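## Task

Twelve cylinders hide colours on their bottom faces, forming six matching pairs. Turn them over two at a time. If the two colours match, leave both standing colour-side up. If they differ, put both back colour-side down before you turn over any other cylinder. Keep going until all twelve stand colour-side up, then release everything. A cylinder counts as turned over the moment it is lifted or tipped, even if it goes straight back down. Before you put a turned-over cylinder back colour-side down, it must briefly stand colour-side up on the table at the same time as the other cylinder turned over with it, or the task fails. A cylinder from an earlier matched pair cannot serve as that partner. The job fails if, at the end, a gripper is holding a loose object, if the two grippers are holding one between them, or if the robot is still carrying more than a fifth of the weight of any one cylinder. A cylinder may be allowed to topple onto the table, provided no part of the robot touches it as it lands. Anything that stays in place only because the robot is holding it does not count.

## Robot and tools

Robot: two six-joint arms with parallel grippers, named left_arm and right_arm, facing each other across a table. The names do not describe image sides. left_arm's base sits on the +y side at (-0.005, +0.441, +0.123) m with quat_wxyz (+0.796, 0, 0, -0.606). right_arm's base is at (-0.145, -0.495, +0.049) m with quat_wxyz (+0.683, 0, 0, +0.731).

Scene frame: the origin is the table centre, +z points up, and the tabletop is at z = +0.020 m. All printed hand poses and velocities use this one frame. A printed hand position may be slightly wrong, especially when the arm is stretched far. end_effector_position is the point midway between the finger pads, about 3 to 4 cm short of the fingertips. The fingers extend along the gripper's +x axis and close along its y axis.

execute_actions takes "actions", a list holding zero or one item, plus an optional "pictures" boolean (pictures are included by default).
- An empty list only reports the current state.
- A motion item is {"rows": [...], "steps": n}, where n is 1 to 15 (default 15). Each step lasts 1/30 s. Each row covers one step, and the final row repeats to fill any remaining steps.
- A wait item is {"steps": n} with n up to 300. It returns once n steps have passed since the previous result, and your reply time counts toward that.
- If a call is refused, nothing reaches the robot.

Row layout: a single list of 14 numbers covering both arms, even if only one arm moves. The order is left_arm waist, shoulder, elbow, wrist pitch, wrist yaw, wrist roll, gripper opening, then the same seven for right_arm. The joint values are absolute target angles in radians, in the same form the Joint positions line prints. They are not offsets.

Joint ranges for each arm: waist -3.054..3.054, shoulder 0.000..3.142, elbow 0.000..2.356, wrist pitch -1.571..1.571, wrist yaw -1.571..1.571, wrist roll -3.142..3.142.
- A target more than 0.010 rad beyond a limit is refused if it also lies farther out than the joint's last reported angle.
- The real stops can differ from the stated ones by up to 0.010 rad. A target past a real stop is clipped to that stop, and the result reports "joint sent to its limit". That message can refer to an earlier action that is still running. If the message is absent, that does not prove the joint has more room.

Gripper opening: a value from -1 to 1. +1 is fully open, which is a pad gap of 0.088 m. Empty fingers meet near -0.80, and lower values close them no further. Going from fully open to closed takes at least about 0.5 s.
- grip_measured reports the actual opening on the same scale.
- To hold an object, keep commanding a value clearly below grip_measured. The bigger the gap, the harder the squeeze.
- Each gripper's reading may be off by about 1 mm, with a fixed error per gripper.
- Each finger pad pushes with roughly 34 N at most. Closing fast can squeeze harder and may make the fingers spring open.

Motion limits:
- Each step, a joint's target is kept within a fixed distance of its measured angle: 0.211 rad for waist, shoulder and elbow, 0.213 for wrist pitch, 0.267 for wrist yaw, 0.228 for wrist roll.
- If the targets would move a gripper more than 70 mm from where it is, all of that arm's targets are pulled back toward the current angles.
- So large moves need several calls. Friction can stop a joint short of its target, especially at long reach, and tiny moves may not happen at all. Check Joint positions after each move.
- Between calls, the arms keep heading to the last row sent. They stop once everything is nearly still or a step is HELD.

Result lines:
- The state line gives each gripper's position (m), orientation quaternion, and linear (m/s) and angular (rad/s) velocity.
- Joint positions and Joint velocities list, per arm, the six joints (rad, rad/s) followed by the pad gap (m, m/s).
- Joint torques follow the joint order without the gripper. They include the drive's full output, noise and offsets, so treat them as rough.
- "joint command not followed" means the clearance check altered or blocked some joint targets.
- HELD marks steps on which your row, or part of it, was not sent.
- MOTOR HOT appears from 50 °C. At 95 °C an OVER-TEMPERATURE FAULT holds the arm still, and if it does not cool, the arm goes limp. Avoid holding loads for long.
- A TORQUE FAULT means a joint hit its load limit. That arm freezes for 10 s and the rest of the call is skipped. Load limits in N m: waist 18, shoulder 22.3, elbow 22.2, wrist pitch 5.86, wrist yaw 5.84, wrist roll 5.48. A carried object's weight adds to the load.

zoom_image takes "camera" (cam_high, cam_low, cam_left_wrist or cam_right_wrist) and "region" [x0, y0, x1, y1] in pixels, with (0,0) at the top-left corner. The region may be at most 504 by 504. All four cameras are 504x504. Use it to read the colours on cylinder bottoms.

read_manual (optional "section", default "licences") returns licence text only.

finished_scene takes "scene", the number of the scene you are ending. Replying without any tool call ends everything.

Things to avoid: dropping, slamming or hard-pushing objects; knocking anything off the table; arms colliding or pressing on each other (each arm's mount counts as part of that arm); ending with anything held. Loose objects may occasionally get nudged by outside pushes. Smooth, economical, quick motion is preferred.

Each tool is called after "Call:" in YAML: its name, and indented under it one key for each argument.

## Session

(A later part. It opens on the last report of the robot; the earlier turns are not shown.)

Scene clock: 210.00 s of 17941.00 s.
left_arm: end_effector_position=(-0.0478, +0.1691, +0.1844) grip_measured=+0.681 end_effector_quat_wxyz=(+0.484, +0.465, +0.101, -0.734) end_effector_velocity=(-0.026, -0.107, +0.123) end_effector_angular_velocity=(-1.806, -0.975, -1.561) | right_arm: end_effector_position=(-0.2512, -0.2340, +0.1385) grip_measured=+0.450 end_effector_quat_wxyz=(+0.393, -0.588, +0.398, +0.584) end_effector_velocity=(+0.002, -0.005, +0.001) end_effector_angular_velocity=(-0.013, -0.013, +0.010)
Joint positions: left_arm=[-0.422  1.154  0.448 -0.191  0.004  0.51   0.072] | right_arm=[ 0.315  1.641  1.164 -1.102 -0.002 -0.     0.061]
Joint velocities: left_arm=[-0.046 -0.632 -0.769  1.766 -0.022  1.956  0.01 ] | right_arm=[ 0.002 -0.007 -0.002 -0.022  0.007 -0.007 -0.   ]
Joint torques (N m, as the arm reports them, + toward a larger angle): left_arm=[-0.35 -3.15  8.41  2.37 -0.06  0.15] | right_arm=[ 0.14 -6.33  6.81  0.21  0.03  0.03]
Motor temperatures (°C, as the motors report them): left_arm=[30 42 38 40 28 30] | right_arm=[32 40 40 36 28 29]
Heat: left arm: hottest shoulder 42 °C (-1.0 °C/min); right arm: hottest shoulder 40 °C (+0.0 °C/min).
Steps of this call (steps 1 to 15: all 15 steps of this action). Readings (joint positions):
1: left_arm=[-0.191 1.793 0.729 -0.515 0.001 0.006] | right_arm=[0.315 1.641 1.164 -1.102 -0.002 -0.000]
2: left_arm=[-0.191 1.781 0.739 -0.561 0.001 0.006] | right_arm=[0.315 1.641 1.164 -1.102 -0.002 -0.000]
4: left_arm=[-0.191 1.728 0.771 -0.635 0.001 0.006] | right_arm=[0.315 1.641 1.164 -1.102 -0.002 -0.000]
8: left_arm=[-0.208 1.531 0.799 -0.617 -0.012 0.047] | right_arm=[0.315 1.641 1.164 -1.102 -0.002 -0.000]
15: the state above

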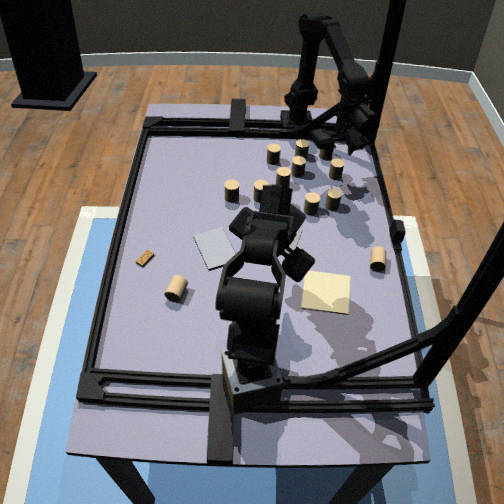

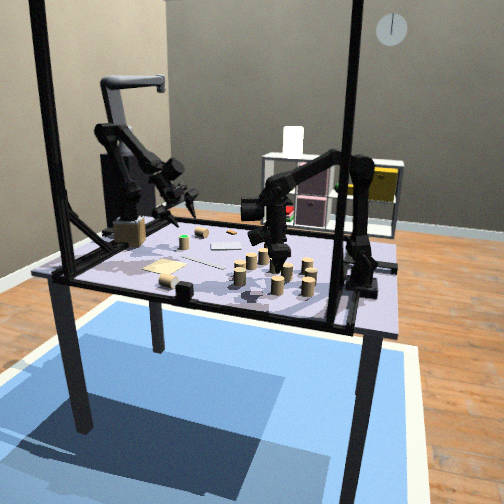

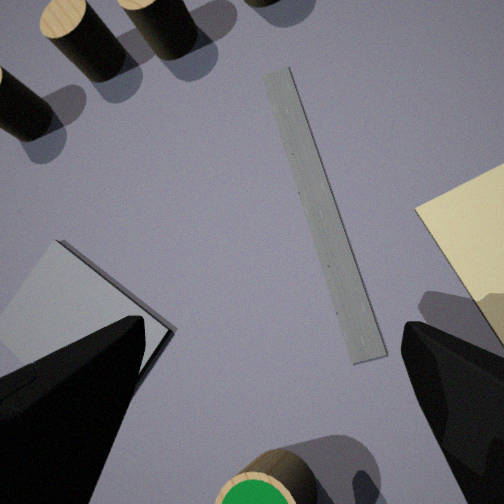

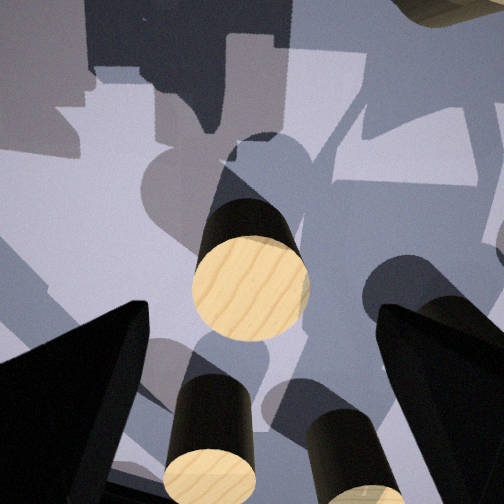

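Call:
execute_actions:
  actions:
    - {"rows":[[-0.43,1.2,0.3,0.96,0,1.571,0.7,0.327,1.655,1.135,-1.05,0,0,0.45],[-0.43,1.2,0.3,0.96,0,1.571,0.7,0.327,1.655,1.135,-1.05,0,0,0.45],[-0.43,1.2,0.3,0.96,0,1.571,0.7,0.327,1.67,1.1,-1.0,0,0,0.45],[-0.43,1.2,0.3,0.96,0,1.571,0.7,0.327,1.67,1.1,-1.0,0,0,0.45],[-0.43,1.2,0.3,0.96,0,1.571,0.7,0.327,1.685,1.065,-0.95,0,0,0.45],[-0.43,1.2,0.3,0.96,0,1.571,0.7,0.327,1.685,1.065,-0.95,0,0,0.45],[-0.43,1.2,0.3,0.96,0,1.571,0.7,0.327,1.7,1.03,-0.9,0,0,0.45],[-0.43,1.2,0.3,0.96,0,1.571,0.7,0.327,1.7,1.03,-0.9,0,0,0.45],[-0.43,1.2,0.3,0.96,0,1.571,0.7,0.327,1.717,0.995,-0.853,0,0,0.45]],"steps":15}
  pictures: false

Call:
execute_actions:
  actions:
    - {"rows":[[-0.43,1.2,0.3,0.96,0,1.571,0.7,0.327,1.717,0.995,-0.853,0,0,-0.4]],"steps":9}
  pictures: false

Call:
execute_actions:
  actions:
    - {"rows":[[-0.43,1.2,0.3,0.96,0,1.571,0.7,0.327,1.68,1.08,-0.975,0,0,-0.4],[-0.43,1.2,0.3,0.96,0,1.571,0.7,0.327,1.68,1.08,-0.975,0,0,-0.4],[-0.43,1.2,0.3,0.96,0,1.571,0.7,0.327,1.64,1.17,-1.1,0,0,-0.4],[-0.43,1.2,0.3,0.96,0,1.571,0.7,0.327,1.64,1.17,-1.1,0,0,-0.4],[-0.43,1.2,0.3,0.96,0,1.571,0.7,0.327,1.48,1.17,-1.1,0,0,-0.4],[-0.43,1.2,0.3,0.96,0,1.571,0.7,0.327,1.48,1.17,-1.1,0,0,-0.4],[-0.43,1.2,0.3,0.96,0,1.571,0.7,0.327,1.48,1.17,-1.1,0,0,-0.4],[-0.43,1.2,0.3,0.96,0,1.571,0.7,0.327,1.3,1.1,-0.8,0,0,-0.4],[-0.43,1.2,0.3,0.96,0,1.571,0.7,-0.216,1.15,1.0,0.3,0,0,-0.4]],"steps":15}
  pictures: false

Call:
execute_actions:
  actions:
    - {"rows":[[-0.43,1.2,0.3,0.96,0,1.571,0.7,-0.216,1.2,0.9,0.64,0,0,-0.4],[-0.43,1.2,0.3,0.96,0,1.571,0.7,-0.216,1.2,0.9,0.64,0,0,-0.4],[-0.43,1.2,0.3,0.96,0,1.571,0.7,-0.216,1.2,0.9,0.64,0,0,-0.4],[-0.43,1.2,0.3,0.96,0,1.571,0.7,-0.216,1.2,0.9,0.64,0,0,-0.4],[-0.43,1.2,0.3,0.96,0,1.571,0.7,-0.216,1.2,0.9,0.64,0,0,-0.4],[-0.43,1.2,0.3,0.96,0,1.571,0.7,-0.216,1.2,0.9,0.64,0,0,-0.4],[-0.43,1.2,0.3,0.96,0,1.571,0.7,-0.216,1.2,0.9,0.64,0,0,-0.4],[-0.43,1.3,0.34,0.96,0,1.571,0.7,-0.216,1.27,0.7,0.64,0,0,-0.4]],"steps":15}
  pictures: false

Call:
execute_actions:
  actions:
    - {"rows":[[-0.43,1.42,0.41,1.0,0,1.571,0.7,-0.216,1.39,0.75,0.633,0,0,-0.4]],"steps":11}
  pictures: false

Call:
execute_actions:
  actions:
    - {"rows":[[-0.43,1.51,0.48,1.03,0,1.571,0.7,-0.216,1.39,0.75,0.633,0,0,-0.4],[-0.43,1.51,0.48,1.03,0,1.571,0.7,-0.216,1.39,0.75,0.633,0,0,-0.4],[-0.43,1.57,0.54,1.03,0,1.571,0.7,-0.216,1.39,0.75,0.633,0,0,-0.4],[-0.43,1.57,0.54,1.03,0,1.571,0.7,-0.216,1.39,0.75,0.633,0,0,-0.4],[-0.43,1.63,0.605,1.025,0,1.571,0.7,-0.216,1.39,0.75,0.633,0,0,-0.4],[-0.43,1.63,0.605,1.025,0,1.571,0.7,-0.216,1.39,0.75,0.633,0,0,-0.4],[-0.43,1.695,0.674,1.021,0,1.571,0.7,-0.216,1.39,0.75,0.633,0,0,-0.4],[-0.43,1.695,0.674,1.021,0,1.571,0.7,-0.216,1.39,0.75,0.633,0,0,-0.4],[-0.43,1.76,0.748,1.015,0,1.571,0.7,-0.216,1.39,0.75,0.633,0,0,-0.4]],"steps":13}
  pictures: false

Call:
execute_actions:
  actions:
    - {"rows":[[-0.43,1.76,0.748,1.015,0,1.571,-0.4,-0.216,1.39,0.75,0.633,0,0,-0.4]],"steps":10}
  pictures: false

Call:
execute_actions:
  actions:
    - {"rows":[[-0.43,1.76,0.748,1.015,0,1.571,-0.4,-0.216,1.39,0.75,0.633,0,0,0.7],[-0.43,1.76,0.748,1.015,0,1.571,-0.4,-0.216,1.39,0.75,0.633,0,0,0.7],[-0.43,1.76,0.748,1.015,0,1.571,-0.4,-0.216,1.39,0.75,0.633,0,0,0.7],[-0.43,1.76,0.748,1.015,0,1.571,-0.4,-0.216,1.39,0.75,0.633,0,0,0.7],[-0.43,1.76,0.748,1.015,0,1.571,-0.4,-0.216,1.39,0.75,0.633,0,0,0.7],[-0.43,1.76,0.748,1.015,0,1.571,-0.4,-0.216,1.39,0.75,0.633,0,0,0.7],[-0.43,1.6,0.57,1.03,0,1.571,-0.4,-0.216,1.39,0.75,0.633,0,0,0.7],[-0.43,1.6,0.57,1.03,0,1.571,-0.4,-0.216,1.39,0.75,0.633,0,0,0.7],[-0.43,1.51,0.48,1.03,0,1.571,-0.4,-0.216,1.27,0.63,0.64,0,0,0.7],[-0.43,1.51,0.48,1.03,0,1.571,-0.4,-0.216,1.27,0.63,0.64,0,0,0.7],[-0.43,1.42,0.41,1.0,0,1.571,-0.4,-0.216,1.27,0.63,0.64,0,0,0.7]],"steps":13}
  pictures: false

Call:
execute_actions:
  actions:
    - {"rows":[[0.12,1.3,0.7,-0.87,0,0,-0.4,-0.216,1.27,0.63,0.64,0,0,0.7]],"steps":15}
  pictures: false

Call:
execute_actions:
  actions:
    - {"rows":[[0.12,1.3,0.7,-0.87,0,0,-0.4,-0.216,1.27,0.63,0.64,0,0,0.7],[0.12,1.3,0.7,-0.87,0,0,-0.4,-0.216,1.27,0.63,0.64,0,0,0.7],[0.12,1.3,0.7,-0.87,0,0,-0.4,-0.216,1.27,0.63,0.64,0,0,0.7],[0.12,1.3,0.7,-0.87,0,0,-0.4,-0.216,1.27,0.63,0.64,0,0,0.7],[0.12,1.3,0.7,-0.87,0,0,-0.4,-0.216,1.27,0.63,0.64,0,0,0.7],[0.12,1.3,0.7,-0.87,0,0,-0.4,-0.216,1.27,0.63,0.64,0,0,0.7],[0.12,1.587,0.885,-0.869,0,0,-0.4,-0.216,1.27,0.63,0.64,0,0,0.7]],"steps":15}
  pictures: false

Call:
execute_actions:
  actions:
    - {"rows":[[0.12,1.587,0.885,-0.869,0,0,-0.4,-0.216,1.27,0.63,0.64,0,0,0.7],[0.12,1.587,0.885,-0.869,0,0,-0.4,-0.216,1.27,0.63,0.64,0,0,0.7],[0.12,1.6,0.87,-0.84,0,0,-0.4,-0.216,1.27,0.63,0.64,0,0,0.7],[0.12,1.62,0.857,-0.81,0,0,-0.4,-0.216,1.27,0.63,0.64,0,0,0.7],[0.12,1.652,0.828,-0.75,0,0,-0.4,-0.216,1.27,0.63,0.64,0,0,0.7],[0.12,1.685,0.8,-0.69,0,0,-0.4,-0.216,1.27,0.63,0.64,0,0,0.7],[0.12,1.718,0.778,-0.634,0,0,-0.4,-0.216,1.27,0.63,0.64,0,0,0.7],[0.12,1.745,0.76,-0.588,0,0,-0.4,-0.216,1.27,0.63,0.64,0,0,0.7],[0.12,1.767,0.746,-0.55,0,0,-0.4,-0.216,1.27,0.63,0.64,0,0,0.7],[0.12,1.784,0.735,-0.522,0,0,-0.4,-0.216,1.27,0.63,0.64,0,0,0.7],[0.12,1.795,0.728,-0.504,0,0,-0.4,-0.216,1.27,0.63,0.64,0,0,0.7],[0.12,1.805,0.722,-0.488,0,0,-0.4,-0.216,1.27,0.63,0.64,0,0,0.7],[0.12,1.815,0.716,-0.472,0,0,-0.4,-0.216,1.27,0.63,0.64,0,0,0.7]],"steps":15}
  pictures: false

Call:
execute_actions:
  actions:
    - {"rows":[[0.12,1.815,0.716,-0.472,0,0,-0.4,-0.216,1.27,0.63,0.64,0,0,0.7],[0.12,1.815,0.716,-0.472,0,0,-0.4,-0.216,1.27,0.63,0.64,0,0,0.7],[0.12,1.815,0.716,-0.472,0,0,-0.4,-0.216,1.27,0.63,0.64,0,0,0.7],[0.12,1.804,0.722,-0.49,0,0,0.3,-0.216,1.27,0.63,0.64,0,0,0.7]],"steps":12}
  pictures: true

Scene clock: 234.63 s of 17941.00 s.
left_arm: end_effector_position=(-0.0598, +0.1036, +0.3304) grip_measured=+0.700 end_effector_quat_wxyz=(+0.474, +0.441, -0.550, -0.527) end_effector_velocity=(+0.000, +0.001, -0.007) end_effector_angular_velocity=(+0.028, +0.003, +0.004) | right_arm: end_effector_position=(-0.2533, -0.2351, +0.0820) grip_measured=+0.450 end_effector_quat_wxyz=(+0.392, -0.588, +0.394, +0.588) end_effector_velocity=(-0.009, +0.014, -0.003) end_effector_angular_velocity=(+0.066, +0.051, -0.010)
Joint positions: left_arm=[-0.428  1.201  0.299  0.959  0.004  1.566  0.073] | right_arm=[ 0.324  1.71   1.001 -0.863 -0.002 -0.     0.061]
Joint velocities: left_arm=[-0.002 -0.002 -0.007 -0.022 -0.007 -0.007 -0.   ] | right_arm=[-0.002  0.002 -0.012  0.095 -0.022  0.007 -0.   ]
Joint torques (N m, as the arm reports them, + toward a larger angle): left_arm=[-0.23 -3.25  6.9   2.06 -0.1   0.08] | right_arm=[ 0.2  -6.11  5.21  0.32  0.02  0.03]
Motor temperatures (°C, as the motors report them): left_arm=[30 41 39 42 28 30] | right_arm=[32 40 40 36 28 29]
Heat: left arm: hottest wrist pitch 42 °C (+0.0 °C/min); right arm: hottest shoulder 40 °C (+0.0 °C/min).
Steps of this call (steps 1 to 45: the robot went on to your last target; steps 46 to 110: nothing new was sent; then 20.47 s passed at rest; steps 111 to 125: all 15 steps of this action). Readings (joint positions):
111: left_arm=[-0.428 1.112 0.395 0.971 0.004 1.565] | right_arm=[0.316 1.641 1.161 -1.093 -0.002 -0.000]
112: left_arm=[-0.428 1.127 0.379 0.981 0.004 1.565] | right_arm=[0.318 1.641 1.157 -1.077 -0.002 -0.000]
114: left_arm=[-0.428 1.165 0.340 0.956 0.004 1.565] | right_arm=[0.322 1.644 1.139 -1.037 -0.002 -0.000]
118: left_arm=[-0.428 1.201 0.299 0.952 0.004 1.566] | right_arm=[0.324 1.670 1.075 -0.947 -0.002 -0.000]
125: the state above

Scene clock: 234.93 s of 17941.00 s.
left_arm: end_effector_position=(-0.0598, +0.1036, +0.3304) grip_measured=+0.700 end_effector_quat_wxyz=(+0.474, +0.441, -0.550, -0.527) end_effector_velocity=(-0.001, +0.001, -0.005) end_effector_angular_velocity=(+0.020, +0.019, -0.001) | right_arm: end_effector_position=(-0.2538, -0.2336, +0.0819) grip_measured=+0.000 end_effector_quat_wxyz=(+0.394, -0.586, +0.392, +0.590) end_effector_velocity=(-0.000, -0.006, +0.000) end_effector_angular_velocity=(-0.029, +0.012, +0.020)
Joint positions: left_arm=[-0.428  1.201  0.299  0.959  0.004  1.566  0.073] | right_arm=[ 0.325  1.71   1.001 -0.855 -0.001 -0.     0.039]
Joint velocities: left_arm=[-0.007  0.002 -0.007 -0.007 -0.007 -0.022 -0.   ] | right_arm=[-0.002 -0.002 -0.002 -0.022 -0.022 -0.022  0.   ]
Joint torques (N m, as the arm reports them, + toward a larger angle): left_arm=[-0.24 -3.31  6.91  2.05 -0.1   0.09] | right_arm=[ 0.24 -6.18  5.07  0.24 -0.03  0.01]
Motor temperatures (°C, as the motors report them): left_arm=[30 41 39 42 28 30] | right_arm=[32 40 40 36 28 29]
Heat: left arm: hottest wrist pitch 42 °C (+0.0 °C/min); right arm: hottest shoulder 40 °C (+0.0 °C/min).
Steps of this call (steps 1 to 9: all 9 steps of this action). Readings (joint positions):
1: left_arm=[-0.428 1.201 0.299 0.959 0.004 1.566] | right_arm=[0.324 1.710 1.001 -0.860 -0.002 -0.000]
2: left_arm=[-0.428 1.201 0.299 0.959 0.004 1.566] | right_arm=[0.324 1.710 1.001 -0.857 -0.002 -0.000]
4: left_arm=[-0.428 1.201 0.299 0.959 0.004 1.566] | right_arm=[0.324 1.710 1.001 -0.857 -0.002 -0.000]
8: left_arm=[-0.428 1.201 0.299 0.959 0.004 1.566] | right_arm=[0.325 1.710 1.001 -0.855 -0.001 -0.000]
9: the state above

Scene clock: 235.43 s of 17941.00 s.
left_arm: end_effector_position=(-0.0598, +0.1036, +0.3304) grip_measured=+0.700 end_effector_quat_wxyz=(+0.474, +0.441, -0.551, -0.527) end_effector_velocity=(+0.000, +0.001, -0.007) end_effector_angular_velocity=(+0.028, +0.003, +0.004) | right_arm: end_effector_position=(-0.1576, -0.1659, +0.2582) grip_measured=+0.000 end_effector_quat_wxyz=(+0.639, -0.279, +0.270, +0.664) end_effector_velocity=(+0.555, +0.222, +0.421) end_effector_angular_velocity=(+2.291, +0.104, -1.722)
Joint positions: left_arm=[-0.428  1.201  0.299  0.959  0.004  1.566  0.073] | right_arm=[-0.031  1.204  1.025 -0.619 -0.001  0.     0.039]
Joint velocities: left_arm=[-0.002 -0.002 -0.007 -0.022 -0.007 -0.007 -0.   ] | right_arm=[-1.712 -0.603 -0.09   1.78  -0.007  0.022 -0.   ]
Joint torques (N m, as the arm reports them, + toward a larger angle): left_arm=[-0.2  -3.2   6.94  2.05 -0.1   0.1 ] | right_arm=[-0.29 -4.85  5.9   1.21 -0.02  0.04]
Motor temperatures (°C, as the motors report them): left_arm=[30 41 39 42 28 30] | right_arm=[32 40 40 36 28 29]
Heat: left arm: hottest wrist pitch 42 °C (+0.0 °C/min); right arm: hottest shoulder 40 °C (+0.0 °C/min).
Steps of this call (steps 1 to 15: all 15 steps of this action). Readings (joint positions):
1: left_arm=[-0.428 1.201 0.299 0.959 0.004 1.566] | right_arm=[0.325 1.710 1.011 -0.877 -0.001 -0.000]
2: left_arm=[-0.428 1.201 0.299 0.959 0.004 1.566] | right_arm=[0.325 1.710 1.026 -0.914 -0.001 -0.000]
4: left_arm=[-0.428 1.201 0.299 0.959 0.004 1.566] | right_arm=[0.325 1.697 1.080 -1.011 -0.001 -0.000]
8: left_arm=[-0.428 1.201 0.299 0.959 0.004 1.566] | right_arm=[0.325 1.526 1.135 -1.036 -0.001 0.000]
15: the state above

Scene clock: 235.93 s of 17941.00 s.
left_arm: end_effector_position=(-0.0619, +0.0904, +0.3123) grip_measured=+0.700 end_effector_quat_wxyz=(+0.457, +0.458, -0.536, -0.541) end_effector_velocity=(-0.001, -0.006, -0.001) end_effector_angular_velocity=(+0.018, +0.004, +0.005) | right_arm: end_effector_position=(-0.0888, -0.1087, +0.2581) grip_measured=-0.001 end_effector_quat_wxyz=(+0.749, -0.094, +0.109, +0.647) end_effector_velocity=(+0.014, +0.098, +0.299) end_effector_angular_velocity=(+1.612, -0.236, +0.016)
Joint positions: left_arm=[-0.428  1.293  0.329  0.958  0.004  1.566  0.073] | right_arm=[-0.213  1.279  0.695  0.295  0.002 -0.     0.039]
Joint velocities: left_arm=[-0.002  0.022  0.027 -0.022 -0.007 -0.007  0.   ] | right_arm=[-0.007  0.056 -0.139  1.824 -0.022 -0.007 -0.   ]
Joint torques (N m, as the arm reports them, + toward a larger angle): left_arm=[-0.24 -3.22  7.7   2.16 -0.08  0.08] | right_arm=[-0.33 -6.98  9.29  2.37 -0.1   0.05]
Motor temperatures (°C, as the motors report them): left_arm=[30 41 39 42 28 30] | right_arm=[32 40 40 36 28 29]
Heat: left arm: hottest wrist pitch 42 °C (+0.0 °C/min); right arm: hottest shoulder 40 °C (+0.0 °C/min).
Steps of this call (steps 1 to 15: all 15 steps of this action). Readings (joint positions):
1: left_arm=[-0.428 1.201 0.299 0.959 0.004 1.566] | right_arm=[-0.087 1.192 1.011 -0.548 -0.001 0.000]
2: left_arm=[-0.428 1.201 0.299 0.959 0.004 1.566] | right_arm=[-0.136 1.185 0.992 -0.481 0.003 0.000]
4: left_arm=[-0.428 1.201 0.299 0.959 0.004 1.566] | right_arm=[-0.192 1.186 0.949 -0.367 0.006 -0.000]
8: left_arm=[-0.428 1.213 0.303 0.962 0.004 1.566] | right_arm=[-0.210 1.211 0.874 -0.108 0.003 -0.000]
15: the state above

Scene clock: 236.30 s of 17941.00 s.
left_arm: end_effector_position=(-0.0656, +0.0680, +0.3084) grip_measured=+0.700 end_effector_quat_wxyz=(+0.455, +0.461, -0.534, -0.543) end_effector_velocity=(-0.001, -0.003, +0.008) end_effector_angular_velocity=(-0.021, +0.011, -0.005) | right_arm: end_effector_position=(-0.0842, -0.0792, +0.3105) grip_measured=+0.000 end_effector_quat_wxyz=(+0.757, -0.005, +0.006, +0.653) end_effector_velocity=(+0.001, +0.004, +0.003) end_effector_angular_velocity=(+0.035, -0.012, +0.005)
Joint positions: left_arm=[-0.428  1.412  0.401  0.997  0.004  1.566  0.073] | right_arm=[-0.213  1.379  0.741  0.622  0.002 -0.     0.039]
Joint velocities: left_arm=[ 0.002  0.002  0.017  0.007  0.007 -0.007 -0.   ] | right_arm=[-0.002  0.027 -0.002  0.066 -0.007 -0.007  0.   ]
Joint torques (N m, as the arm reports them, + toward a larger angle): left_arm=[-0.2  -3.64  7.28  2.21 -0.08  0.09] | right_arm=[-0.24 -5.02  8.39  1.71 -0.09  0.05]
Motor temperatures (°C, as the motors report them): left_arm=[30 41 39 42 28 30] | right_arm=[32 40 40 36 28 29]
Heat: left arm: hottest wrist pitch 42 °C (+0.0 °C/min); right arm: hottest shoulder 40 °C (+0.0 °C/min).
Steps of this call (steps 1 to 11: all 11 steps of this action). Readings (joint positions):
1: left_arm=[-0.428 1.311 0.339 0.968 0.004 1.566] | right_arm=[-0.213 1.295 0.697 0.361 0.002 -0.000]
2: left_arm=[-0.428 1.341 0.358 0.981 0.004 1.566] | right_arm=[-0.213 1.315 0.711 0.429 0.002 -0.000]
4: left_arm=[-0.428 1.387 0.389 0.987 0.004 1.566] | right_arm=[-0.213 1.352 0.735 0.536 0.002 -0.000]
8: left_arm=[-0.428 1.410 0.398 0.995 0.004 1.566] | right_arm=[-0.213 1.373 0.741 0.608 0.002 -0.000]
11: the state above

Scene clock: 236.73 s of 17941.00 s.
left_arm: end_effector_position=(-0.0790, -0.0161, +0.3114) grip_measured=+0.700 end_effector_quat_wxyz=(+0.460, +0.456, -0.538, -0.539) end_effector_velocity=(-0.008, -0.052, -0.022) end_effector_angular_velocity=(+0.042, +0.001, +0.005) | right_arm: end_effector_position=(-0.0842, -0.0791, +0.3117) grip_measured=+0.000 end_effector_quat_wxyz=(+0.757, -0.003, +0.003, +0.653) end_effector_velocity=(+0.004, -0.001, -0.002) end_effector_angular_velocity=(-0.008, -0.006, -0.015)
Joint positions: left_arm=[-0.428  1.738  0.724  1.017  0.004  1.566  0.073] | right_arm=[-0.213  1.38   0.741  0.629  0.002 -0.     0.039]
Joint velocities: left_arm=[-0.002  0.217  0.198 -0.022 -0.007 -0.007 -0.   ] | right_arm=[-0.007 -0.002 -0.002 -0.007  0.007 -0.007  0.   ]
Joint torques (N m, as the arm reports them, + toward a larger angle): left_arm=[-0.17 -6.03  7.1   1.96 -0.08  0.07] | right_arm=[-0.27 -4.93  8.35  1.69 -0.1   0.06]
Motor temperatures (°C, as the motors report them): left_arm=[30 41 39 42 28 30] | right_arm=[32 40 40 36 28 29]
Heat: left arm: hottest wrist pitch 42 °C (+0.0 °C/min); right arm: hottest shoulder 40 °C (+0.0 °C/min).
Steps of this call (steps 1 to 13: all 13 steps of this action). Readings (joint positions):
1: left_arm=[-0.428 1.426 0.411 1.004 0.004 1.566] | right_arm=[-0.213 1.380 0.741 0.625 0.002 -0.000]
2: left_arm=[-0.428 1.449 0.428 1.013 0.004 1.566] | right_arm=[-0.213 1.380 0.741 0.626 0.002 -0.000]
4: left_arm=[-0.428 1.507 0.482 1.020 0.004 1.566] | right_arm=[-0.213 1.380 0.741 0.628 0.002 -0.000]
8: left_arm=[-0.428 1.628 0.604 1.021 0.004 1.566] | right_arm=[-0.213 1.380 0.741 0.629 0.002 -0.000]
13: the state above

Scene clock: 237.07 s of 17941.00 s.
left_arm: end_effector_position=(-0.0796, -0.0196, +0.3096) grip_measured=+0.029 end_effector_quat_wxyz=(+0.459, +0.457, -0.537, -0.540) end_effector_velocity=(+0.002, +0.001, -0.003) end_effector_angular_velocity=(+0.013, +0.005, +0.020) | right_arm: end_effector_position=(-0.0842, -0.0790, +0.3125) grip_measured=-0.001 end_effector_quat_wxyz=(+0.757, -0.002, +0.002, +0.653) end_effector_velocity=(+0.002, -0.001, -0.005) end_effector_angular_velocity=(-0.021, +0.010, -0.000)
Joint positions: left_arm=[-0.428  1.753  0.737  1.015  0.004  1.566  0.04 ] | right_arm=[-0.213  1.38   0.742  0.633  0.002 -0.     0.039]
Joint velocities: left_arm=[-0.002 -0.002 -0.007 -0.007 -0.022 -0.007 -0.   ] | right_arm=[-0.007 -0.002 -0.002 -0.022 -0.007  0.007 -0.   ]
Joint torques (N m, as the arm reports them, + toward a larger angle): left_arm=[-0.2  -5.78  7.68  2.06 -0.08  0.09] | right_arm=[-0.27 -5.02  8.22  1.44 -0.1   0.05]
Motor temperatures (°C, as the motors report them): left_arm=[30 41 39 42 28 30] | right_arm=[32 40 40 36 28 29]
Heat: left arm: hottest wrist pitch 42 °C (+0.0 °C/min); right arm: hottest shoulder 40 °C (+0.0 °C/min).
Steps of this call (steps 1 to 10: all 10 steps of this action). Readings (joint positions):
1: left_arm=[-0.428 1.743 0.729 1.017 0.004 1.566] | right_arm=[-0.213 1.380 0.741 0.629 0.002 -0.000]
2: left_arm=[-0.428 1.747 0.732 1.017 0.004 1.566] | right_arm=[-0.213 1.380 0.741 0.629 0.002 -0.000]
4: left_arm=[-0.428 1.750 0.736 1.017 0.004 1.566] | right_arm=[-0.213 1.380 0.741 0.629 0.002 -0.000]
8: left_arm=[-0.428 1.753 0.737 1.015 0.004 1.566] | right_arm=[-0.213 1.380 0.742 0.633 0.002 -0.000]
10: the state above

Scene clock: 237.50 s of 17941.00 s.
left_arm: end_effector_position=(-0.0682, +0.0518, +0.3102) grip_measured=+0.029 end_effector_quat_wxyz=(+0.456, +0.459, -0.535, -0.542) end_effector_velocity=(+0.032, +0.199, +0.043) end_effector_angular_velocity=(-0.141, +0.030, +0.005) | right_arm: end_effector_position=(-0.0875, -0.1008, +0.3066) grip_measured=+0.693 end_effector_quat_wxyz=(+0.757, -0.002, +0.002, +0.653) end_effector_velocity=(-0.009, -0.058, +0.002) end_effector_angular_velocity=(+0.045, -0.014, +0.005)
Joint positions: left_arm=[-0.428  1.481  0.461  1.012  0.004  1.566  0.04 ] | right_arm=[-0.213  1.296  0.653  0.636  0.002 -0.     0.073]
Joint velocities: left_arm=[-0.002 -0.891 -0.711 -0.037 -0.007 -0.007 -0.   ] | right_arm=[-0.002 -0.247 -0.208  0.007 -0.007 -0.007  0.003]
Joint torques (N m, as the arm reports them, + toward a larger angle): left_arm=[-0.18 -3.77  7.2   1.81 -0.07  0.09] | right_arm=[-0.21 -6.01  6.63  1.62 -0.09  0.03]
Motor temperatures (°C, as the motors report them): left_arm=[30 41 39 42 28 30] | right_arm=[32 40 40 36 28 29]
Heat: left arm: hottest wrist pitch 42 °C (+0.0 °C/min); right arm: hottest shoulder 40 °C (+0.0 °C/min).
Steps of this call (steps 1 to 13: all 13 steps of this action). Readings (joint positions):
1: left_arm=[-0.428 1.753 0.737 1.015 0.004 1.566] | right_arm=[-0.213 1.380 0.742 0.633 0.002 -0.000]
2: left_arm=[-0.428 1.753 0.737 1.015 0.004 1.566] | right_arm=[-0.213 1.380 0.742 0.633 0.002 -0.000]
4: left_arm=[-0.428 1.753 0.737 1.014 0.004 1.566] | right_arm=[-0.213 1.380 0.742 0.633 0.002 -0.000]
8: left_arm=[-0.428 1.700 0.674 1.016 0.004 1.566] | right_arm=[-0.213 1.380 0.742 0.633 0.002 -0.000]
13: the state above

Scene clock: 238.00 s of 17941.00 s.
left_arm: end_effector_position=(+0.1406, +0.0792, +0.3119) grip_measured=+0.030 end_effector_quat_wxyz=(+0.717, +0.403, -0.069, -0.565) end_effector_velocity=(-0.018, +0.151, -0.381) end_effector_angular_velocity=(+1.062, +2.386, +0.791) | right_arm: end_effector_position=(-0.0880, -0.1043, +0.3062) grip_measured=+0.700 end_effector_quat_wxyz=(+0.757, -0.001, +0.001, +0.653) end_effector_velocity=(-0.002, -0.000, -0.002) end_effector_angular_velocity=(-0.008, -0.006, +0.020)
Joint positions: left_arm=[ 0.113  1.306  0.694  0.248 -0.003  0.776  0.04 ] | right_arm=[-0.213  1.282  0.64   0.638  0.002 -0.     0.073]
Joint velocities: left_arm=[ 0.105 -0.007  0.007 -1.897  0.007 -1.941 -0.   ] | right_arm=[-0.002 -0.002 -0.002 -0.007 -0.022 -0.007 -0.   ]
Joint torques (N m, as the arm reports them, + toward a larger angle): left_arm=[-0.42 -5.1   8.25  2.19  0.15 -0.27] | right_arm=[-0.22 -6.56  6.3   1.59 -0.1   0.04]
Motor temperatures (°C, as the motors report them): left_arm=[30 41 39 42 28 30] | right_arm=[32 40 40 36 28 29]
Heat: left arm: hottest wrist pitch 42 °C (+0.0 °C/min); right arm: hottest shoulder 40 °C (+0.0 °C/min).
Steps of this call (steps 1 to 15: all 15 steps of this action). Readings (joint positions):
1: left_arm=[-0.418 1.454 0.464 0.978 0.011 1.545] | right_arm=[-0.213 1.290 0.649 0.637 0.002 -0.000]
2: left_arm=[-0.390 1.436 0.487 0.930 0.013 1.509] | right_arm=[-0.213 1.287 0.646 0.637 0.002 -0.000]
4: left_arm=[-0.318 1.404 0.551 0.861 0.011 1.431] | right_arm=[-0.213 1.284 0.643 0.638 0.002 -0.000]
8: left_arm=[-0.128 1.331 0.660 0.672 0.009 1.220] | right_arm=[-0.213 1.282 0.641 0.638 0.002 -0.000]
15: the state above

Scene clock: 238.50 s of 17941.00 s.
left_arm: end_effector_position=(+0.1022, +0.1775, +0.1611) grip_measured=+0.027 end_effector_quat_wxyz=(+0.631, +0.368, +0.529, -0.433) end_effector_velocity=(-0.148, +0.367, -0.096) end_effector_angular_velocity=(+1.777, +0.757, +0.213) | right_arm: end_effector_position=(-0.0880, -0.1043, +0.3060) grip_measured=+0.700 end_effector_quat_wxyz=(+0.757, -0.002, +0.001, +0.653) end_effector_velocity=(-0.000, -0.001, +0.001) end_effector_angular_velocity=(+0.006, -0.008, +0.005)
Joint positions: left_arm=[ 0.118  1.579  0.867 -0.687 -0.002  0.025  0.04 ] | right_arm=[-0.213  1.282  0.64   0.638  0.002 -0.     0.073]
Joint velocities: left_arm=[ 0.002  0.12   0.012 -1.824 -0.007 -0.212 -0.002] | right_arm=[-0.002 -0.002 -0.002  0.007 -0.007 -0.007 -0.   ]
Joint torques (N m, as the arm reports them, + toward a larger angle): left_arm=[ 0.17 -5.58  8.03  0.73  0.11 -0.28] | right_arm=[-0.28 -6.52  6.29  1.57 -0.09  0.03]
Motor temperatures (°C, as the motors report them): left_arm=[30 41 39 42 28 30] | right_arm=[32 40 40 36 28 29]
Heat: left arm: hottest wrist pitch 42 °C (+0.0 °C/min); right arm: hottest shoulder 40 °C (+0.0 °C/min).
Steps of this call (steps 1 to 15: all 15 steps of this action). Readings (joint positions):
1: left_arm=[0.115 1.306 0.694 0.186 -0.003 0.711] | right_arm=[-0.213 1.282 0.640 0.638 0.002 -0.000]
2: left_arm=[0.115 1.306 0.694 0.125 -0.003 0.646] | right_arm=[-0.213 1.282 0.640 0.638 0.002 -0.000]
4: left_arm=[0.115 1.306 0.694 0.001 -0.003 0.514] | right_arm=[-0.213 1.282 0.640 0.638 0.002 -0.000]
8: left_arm=[0.117 1.388 0.765 -0.265 -0.003 0.252] | right_arm=[-0.213 1.282 0.640 0.638 0.002 -0.000]
15: the state above

Scene clock: 239.00 s of 17941.00 s.
left_arm: end_effector_position=(+0.0878, +0.2132, +0.0793) grip_measured=+0.025 end_effector_quat_wxyz=(+0.581, +0.400, +0.590, -0.392) end_effector_velocity=(-0.010, +0.025, -0.016) end_effector_angular_velocity=(+0.077, +0.024, +0.005) | right_arm: end_effector_position=(-0.0880, -0.1043, +0.3060) grip_measured=+0.700 end_effector_quat_wxyz=(+0.757, -0.002, +0.001, +0.653) end_effector_velocity=(-0.000, -0.001, +0.005) end_effector_angular_velocity=(+0.016, -0.039, +0.015)
Joint positions: left_arm=[ 0.118  1.798  0.726 -0.515 -0.002  0.006  0.04 ] | right_arm=[-0.213  1.282  0.64   0.638  0.002 -0.     0.073]
Joint velocities: left_arm=[-0.002  0.027 -0.061  0.007 -0.007 -0.007 -0.001] | right_arm=[-0.007 -0.002 -0.002  0.022 -0.022 -0.037 -0.   ]
Joint torques (N m, as the arm reports them, + toward a larger angle): left_arm=[ 0.21 -4.11  3.99  1.93  0.1  -0.25] | right_arm=[-0.27 -6.55  6.38  1.58 -0.09  0.03]
Motor temperatures (°C, as the motors report them): left_arm=[30 41 39 42 28 30] | right_arm=[32 40 40 36 28 29]
Heat: left arm: hottest wrist pitch 42 °C (+0.0 °C/min); right arm: hottest shoulder 40 °C (+0.0 °C/min).
Steps of this call (steps 1 to 15: all 15 steps of this action). Readings (joint positions):
1: left_arm=[0.118 1.582 0.868 -0.743 -0.002 0.018] | right_arm=[-0.213 1.282 0.640 0.638 0.002 -0.000]
2: left_arm=[0.118 1.582 0.868 -0.786 -0.002 0.015] | right_arm=[-0.213 1.282 0.640 0.638 0.002 -0.000]
4: left_arm=[0.118 1.589 0.868 -0.814 -0.002 0.010] | right_arm=[-0.213 1.282 0.640 0.638 0.002 -0.000]
8: left_arm=[0.118 1.664 0.821 -0.684 -0.002 0.007] | right_arm=[-0.213 1.282 0.640 0.638 0.002 -0.000]
15: the state above

Scene clock: 239.40 s of 17941.00 s.
left_arm: end_effector_position=(+0.0895, +0.2102, +0.0779) grip_measured=+0.278 end_effector_quat_wxyz=(+0.587, +0.395, +0.585, -0.395) end_effector_velocity=(-0.001, +0.006, +0.000) end_effector_angular_velocity=(+0.029, -0.012, +0.000) | right_arm: end_effector_position=(-0.0880, -0.1043, +0.3060) grip_measured=+0.700 end_effector_quat_wxyz=(+0.757, -0.002, +0.001, +0.653) end_effector_velocity=(-0.000, -0.001, +0.001) end_effector_angular_velocity=(+0.006, -0.008, +0.005)
Joint positions: left_arm=[ 0.12   1.801  0.721 -0.488 -0.002  0.006  0.053] | right_arm=[-0.213  1.282  0.64   0.638  0.002 -0.     0.073]
Joint velocities: left_arm=[-0.007 -0.002 -0.002 -0.022 -0.022 -0.007  0.009] | right_arm=[-0.002 -0.002 -0.002  0.007 -0.007 -0.007  0.   ]
Joint torques (N m, as the arm reports them, + toward a larger angle): left_arm=[ 0.   -4.94  4.51  0.37  0.1  -0.25] | right_arm=[-0.18 -6.47  6.28  1.58 -0.1   0.05]
Motor temperatures (°C, as the motors report them): left_arm=[30 41 39 42 28 30] | right_arm=[32 40 40 36 28 29]
Heat: left arm: hottest wrist pitch 42 °C (+0.0 °C/min); right arm: hottest shoulder 40 °C (+0.0 °C/min).
Steps of this call (steps 1 to 12: all 12 steps of this action). Readings (joint positions):
1: left_arm=[0.118 1.798 0.724 -0.514 -0.002 0.006] | right_arm=[-0.213 1.282 0.640 0.638 0.002 -0.000]
2: left_arm=[0.118 1.798 0.723 -0.513 -0.002 0.006] | right_arm=[-0.213 1.282 0.640 0.638 0.002 -0.000]
4: left_arm=[0.120 1.797 0.721 -0.509 -0.002 0.006] | right_arm=[-0.213 1.282 0.640 0.638 0.002 -0.000]
8: left_arm=[0.120 1.800 0.721 -0.485 -0.002 0.006] | right_arm=[-0.213 1.282 0.640 0.638 0.002 -0.000]
12: the state above

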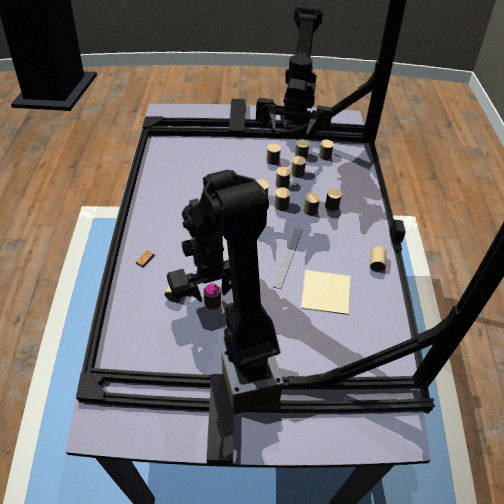

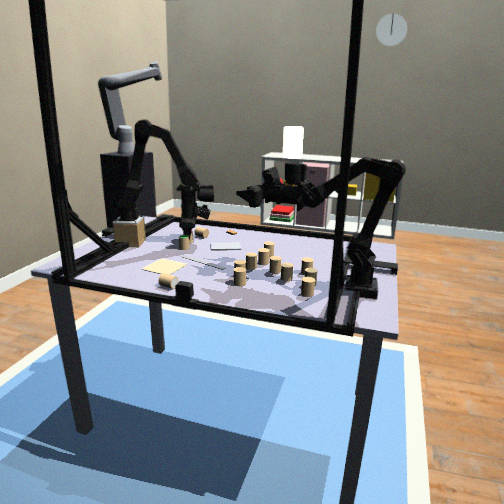

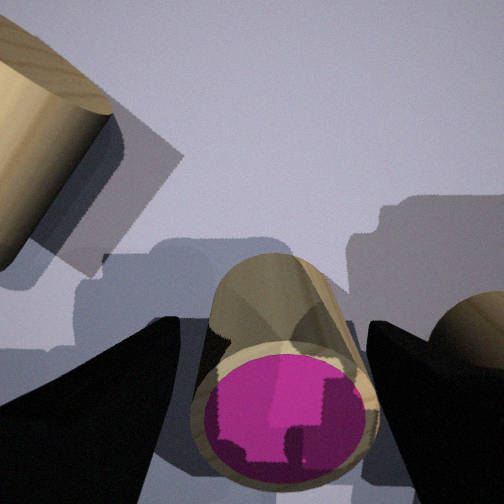

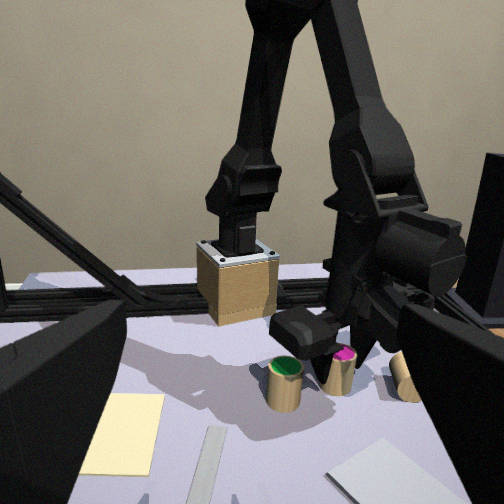

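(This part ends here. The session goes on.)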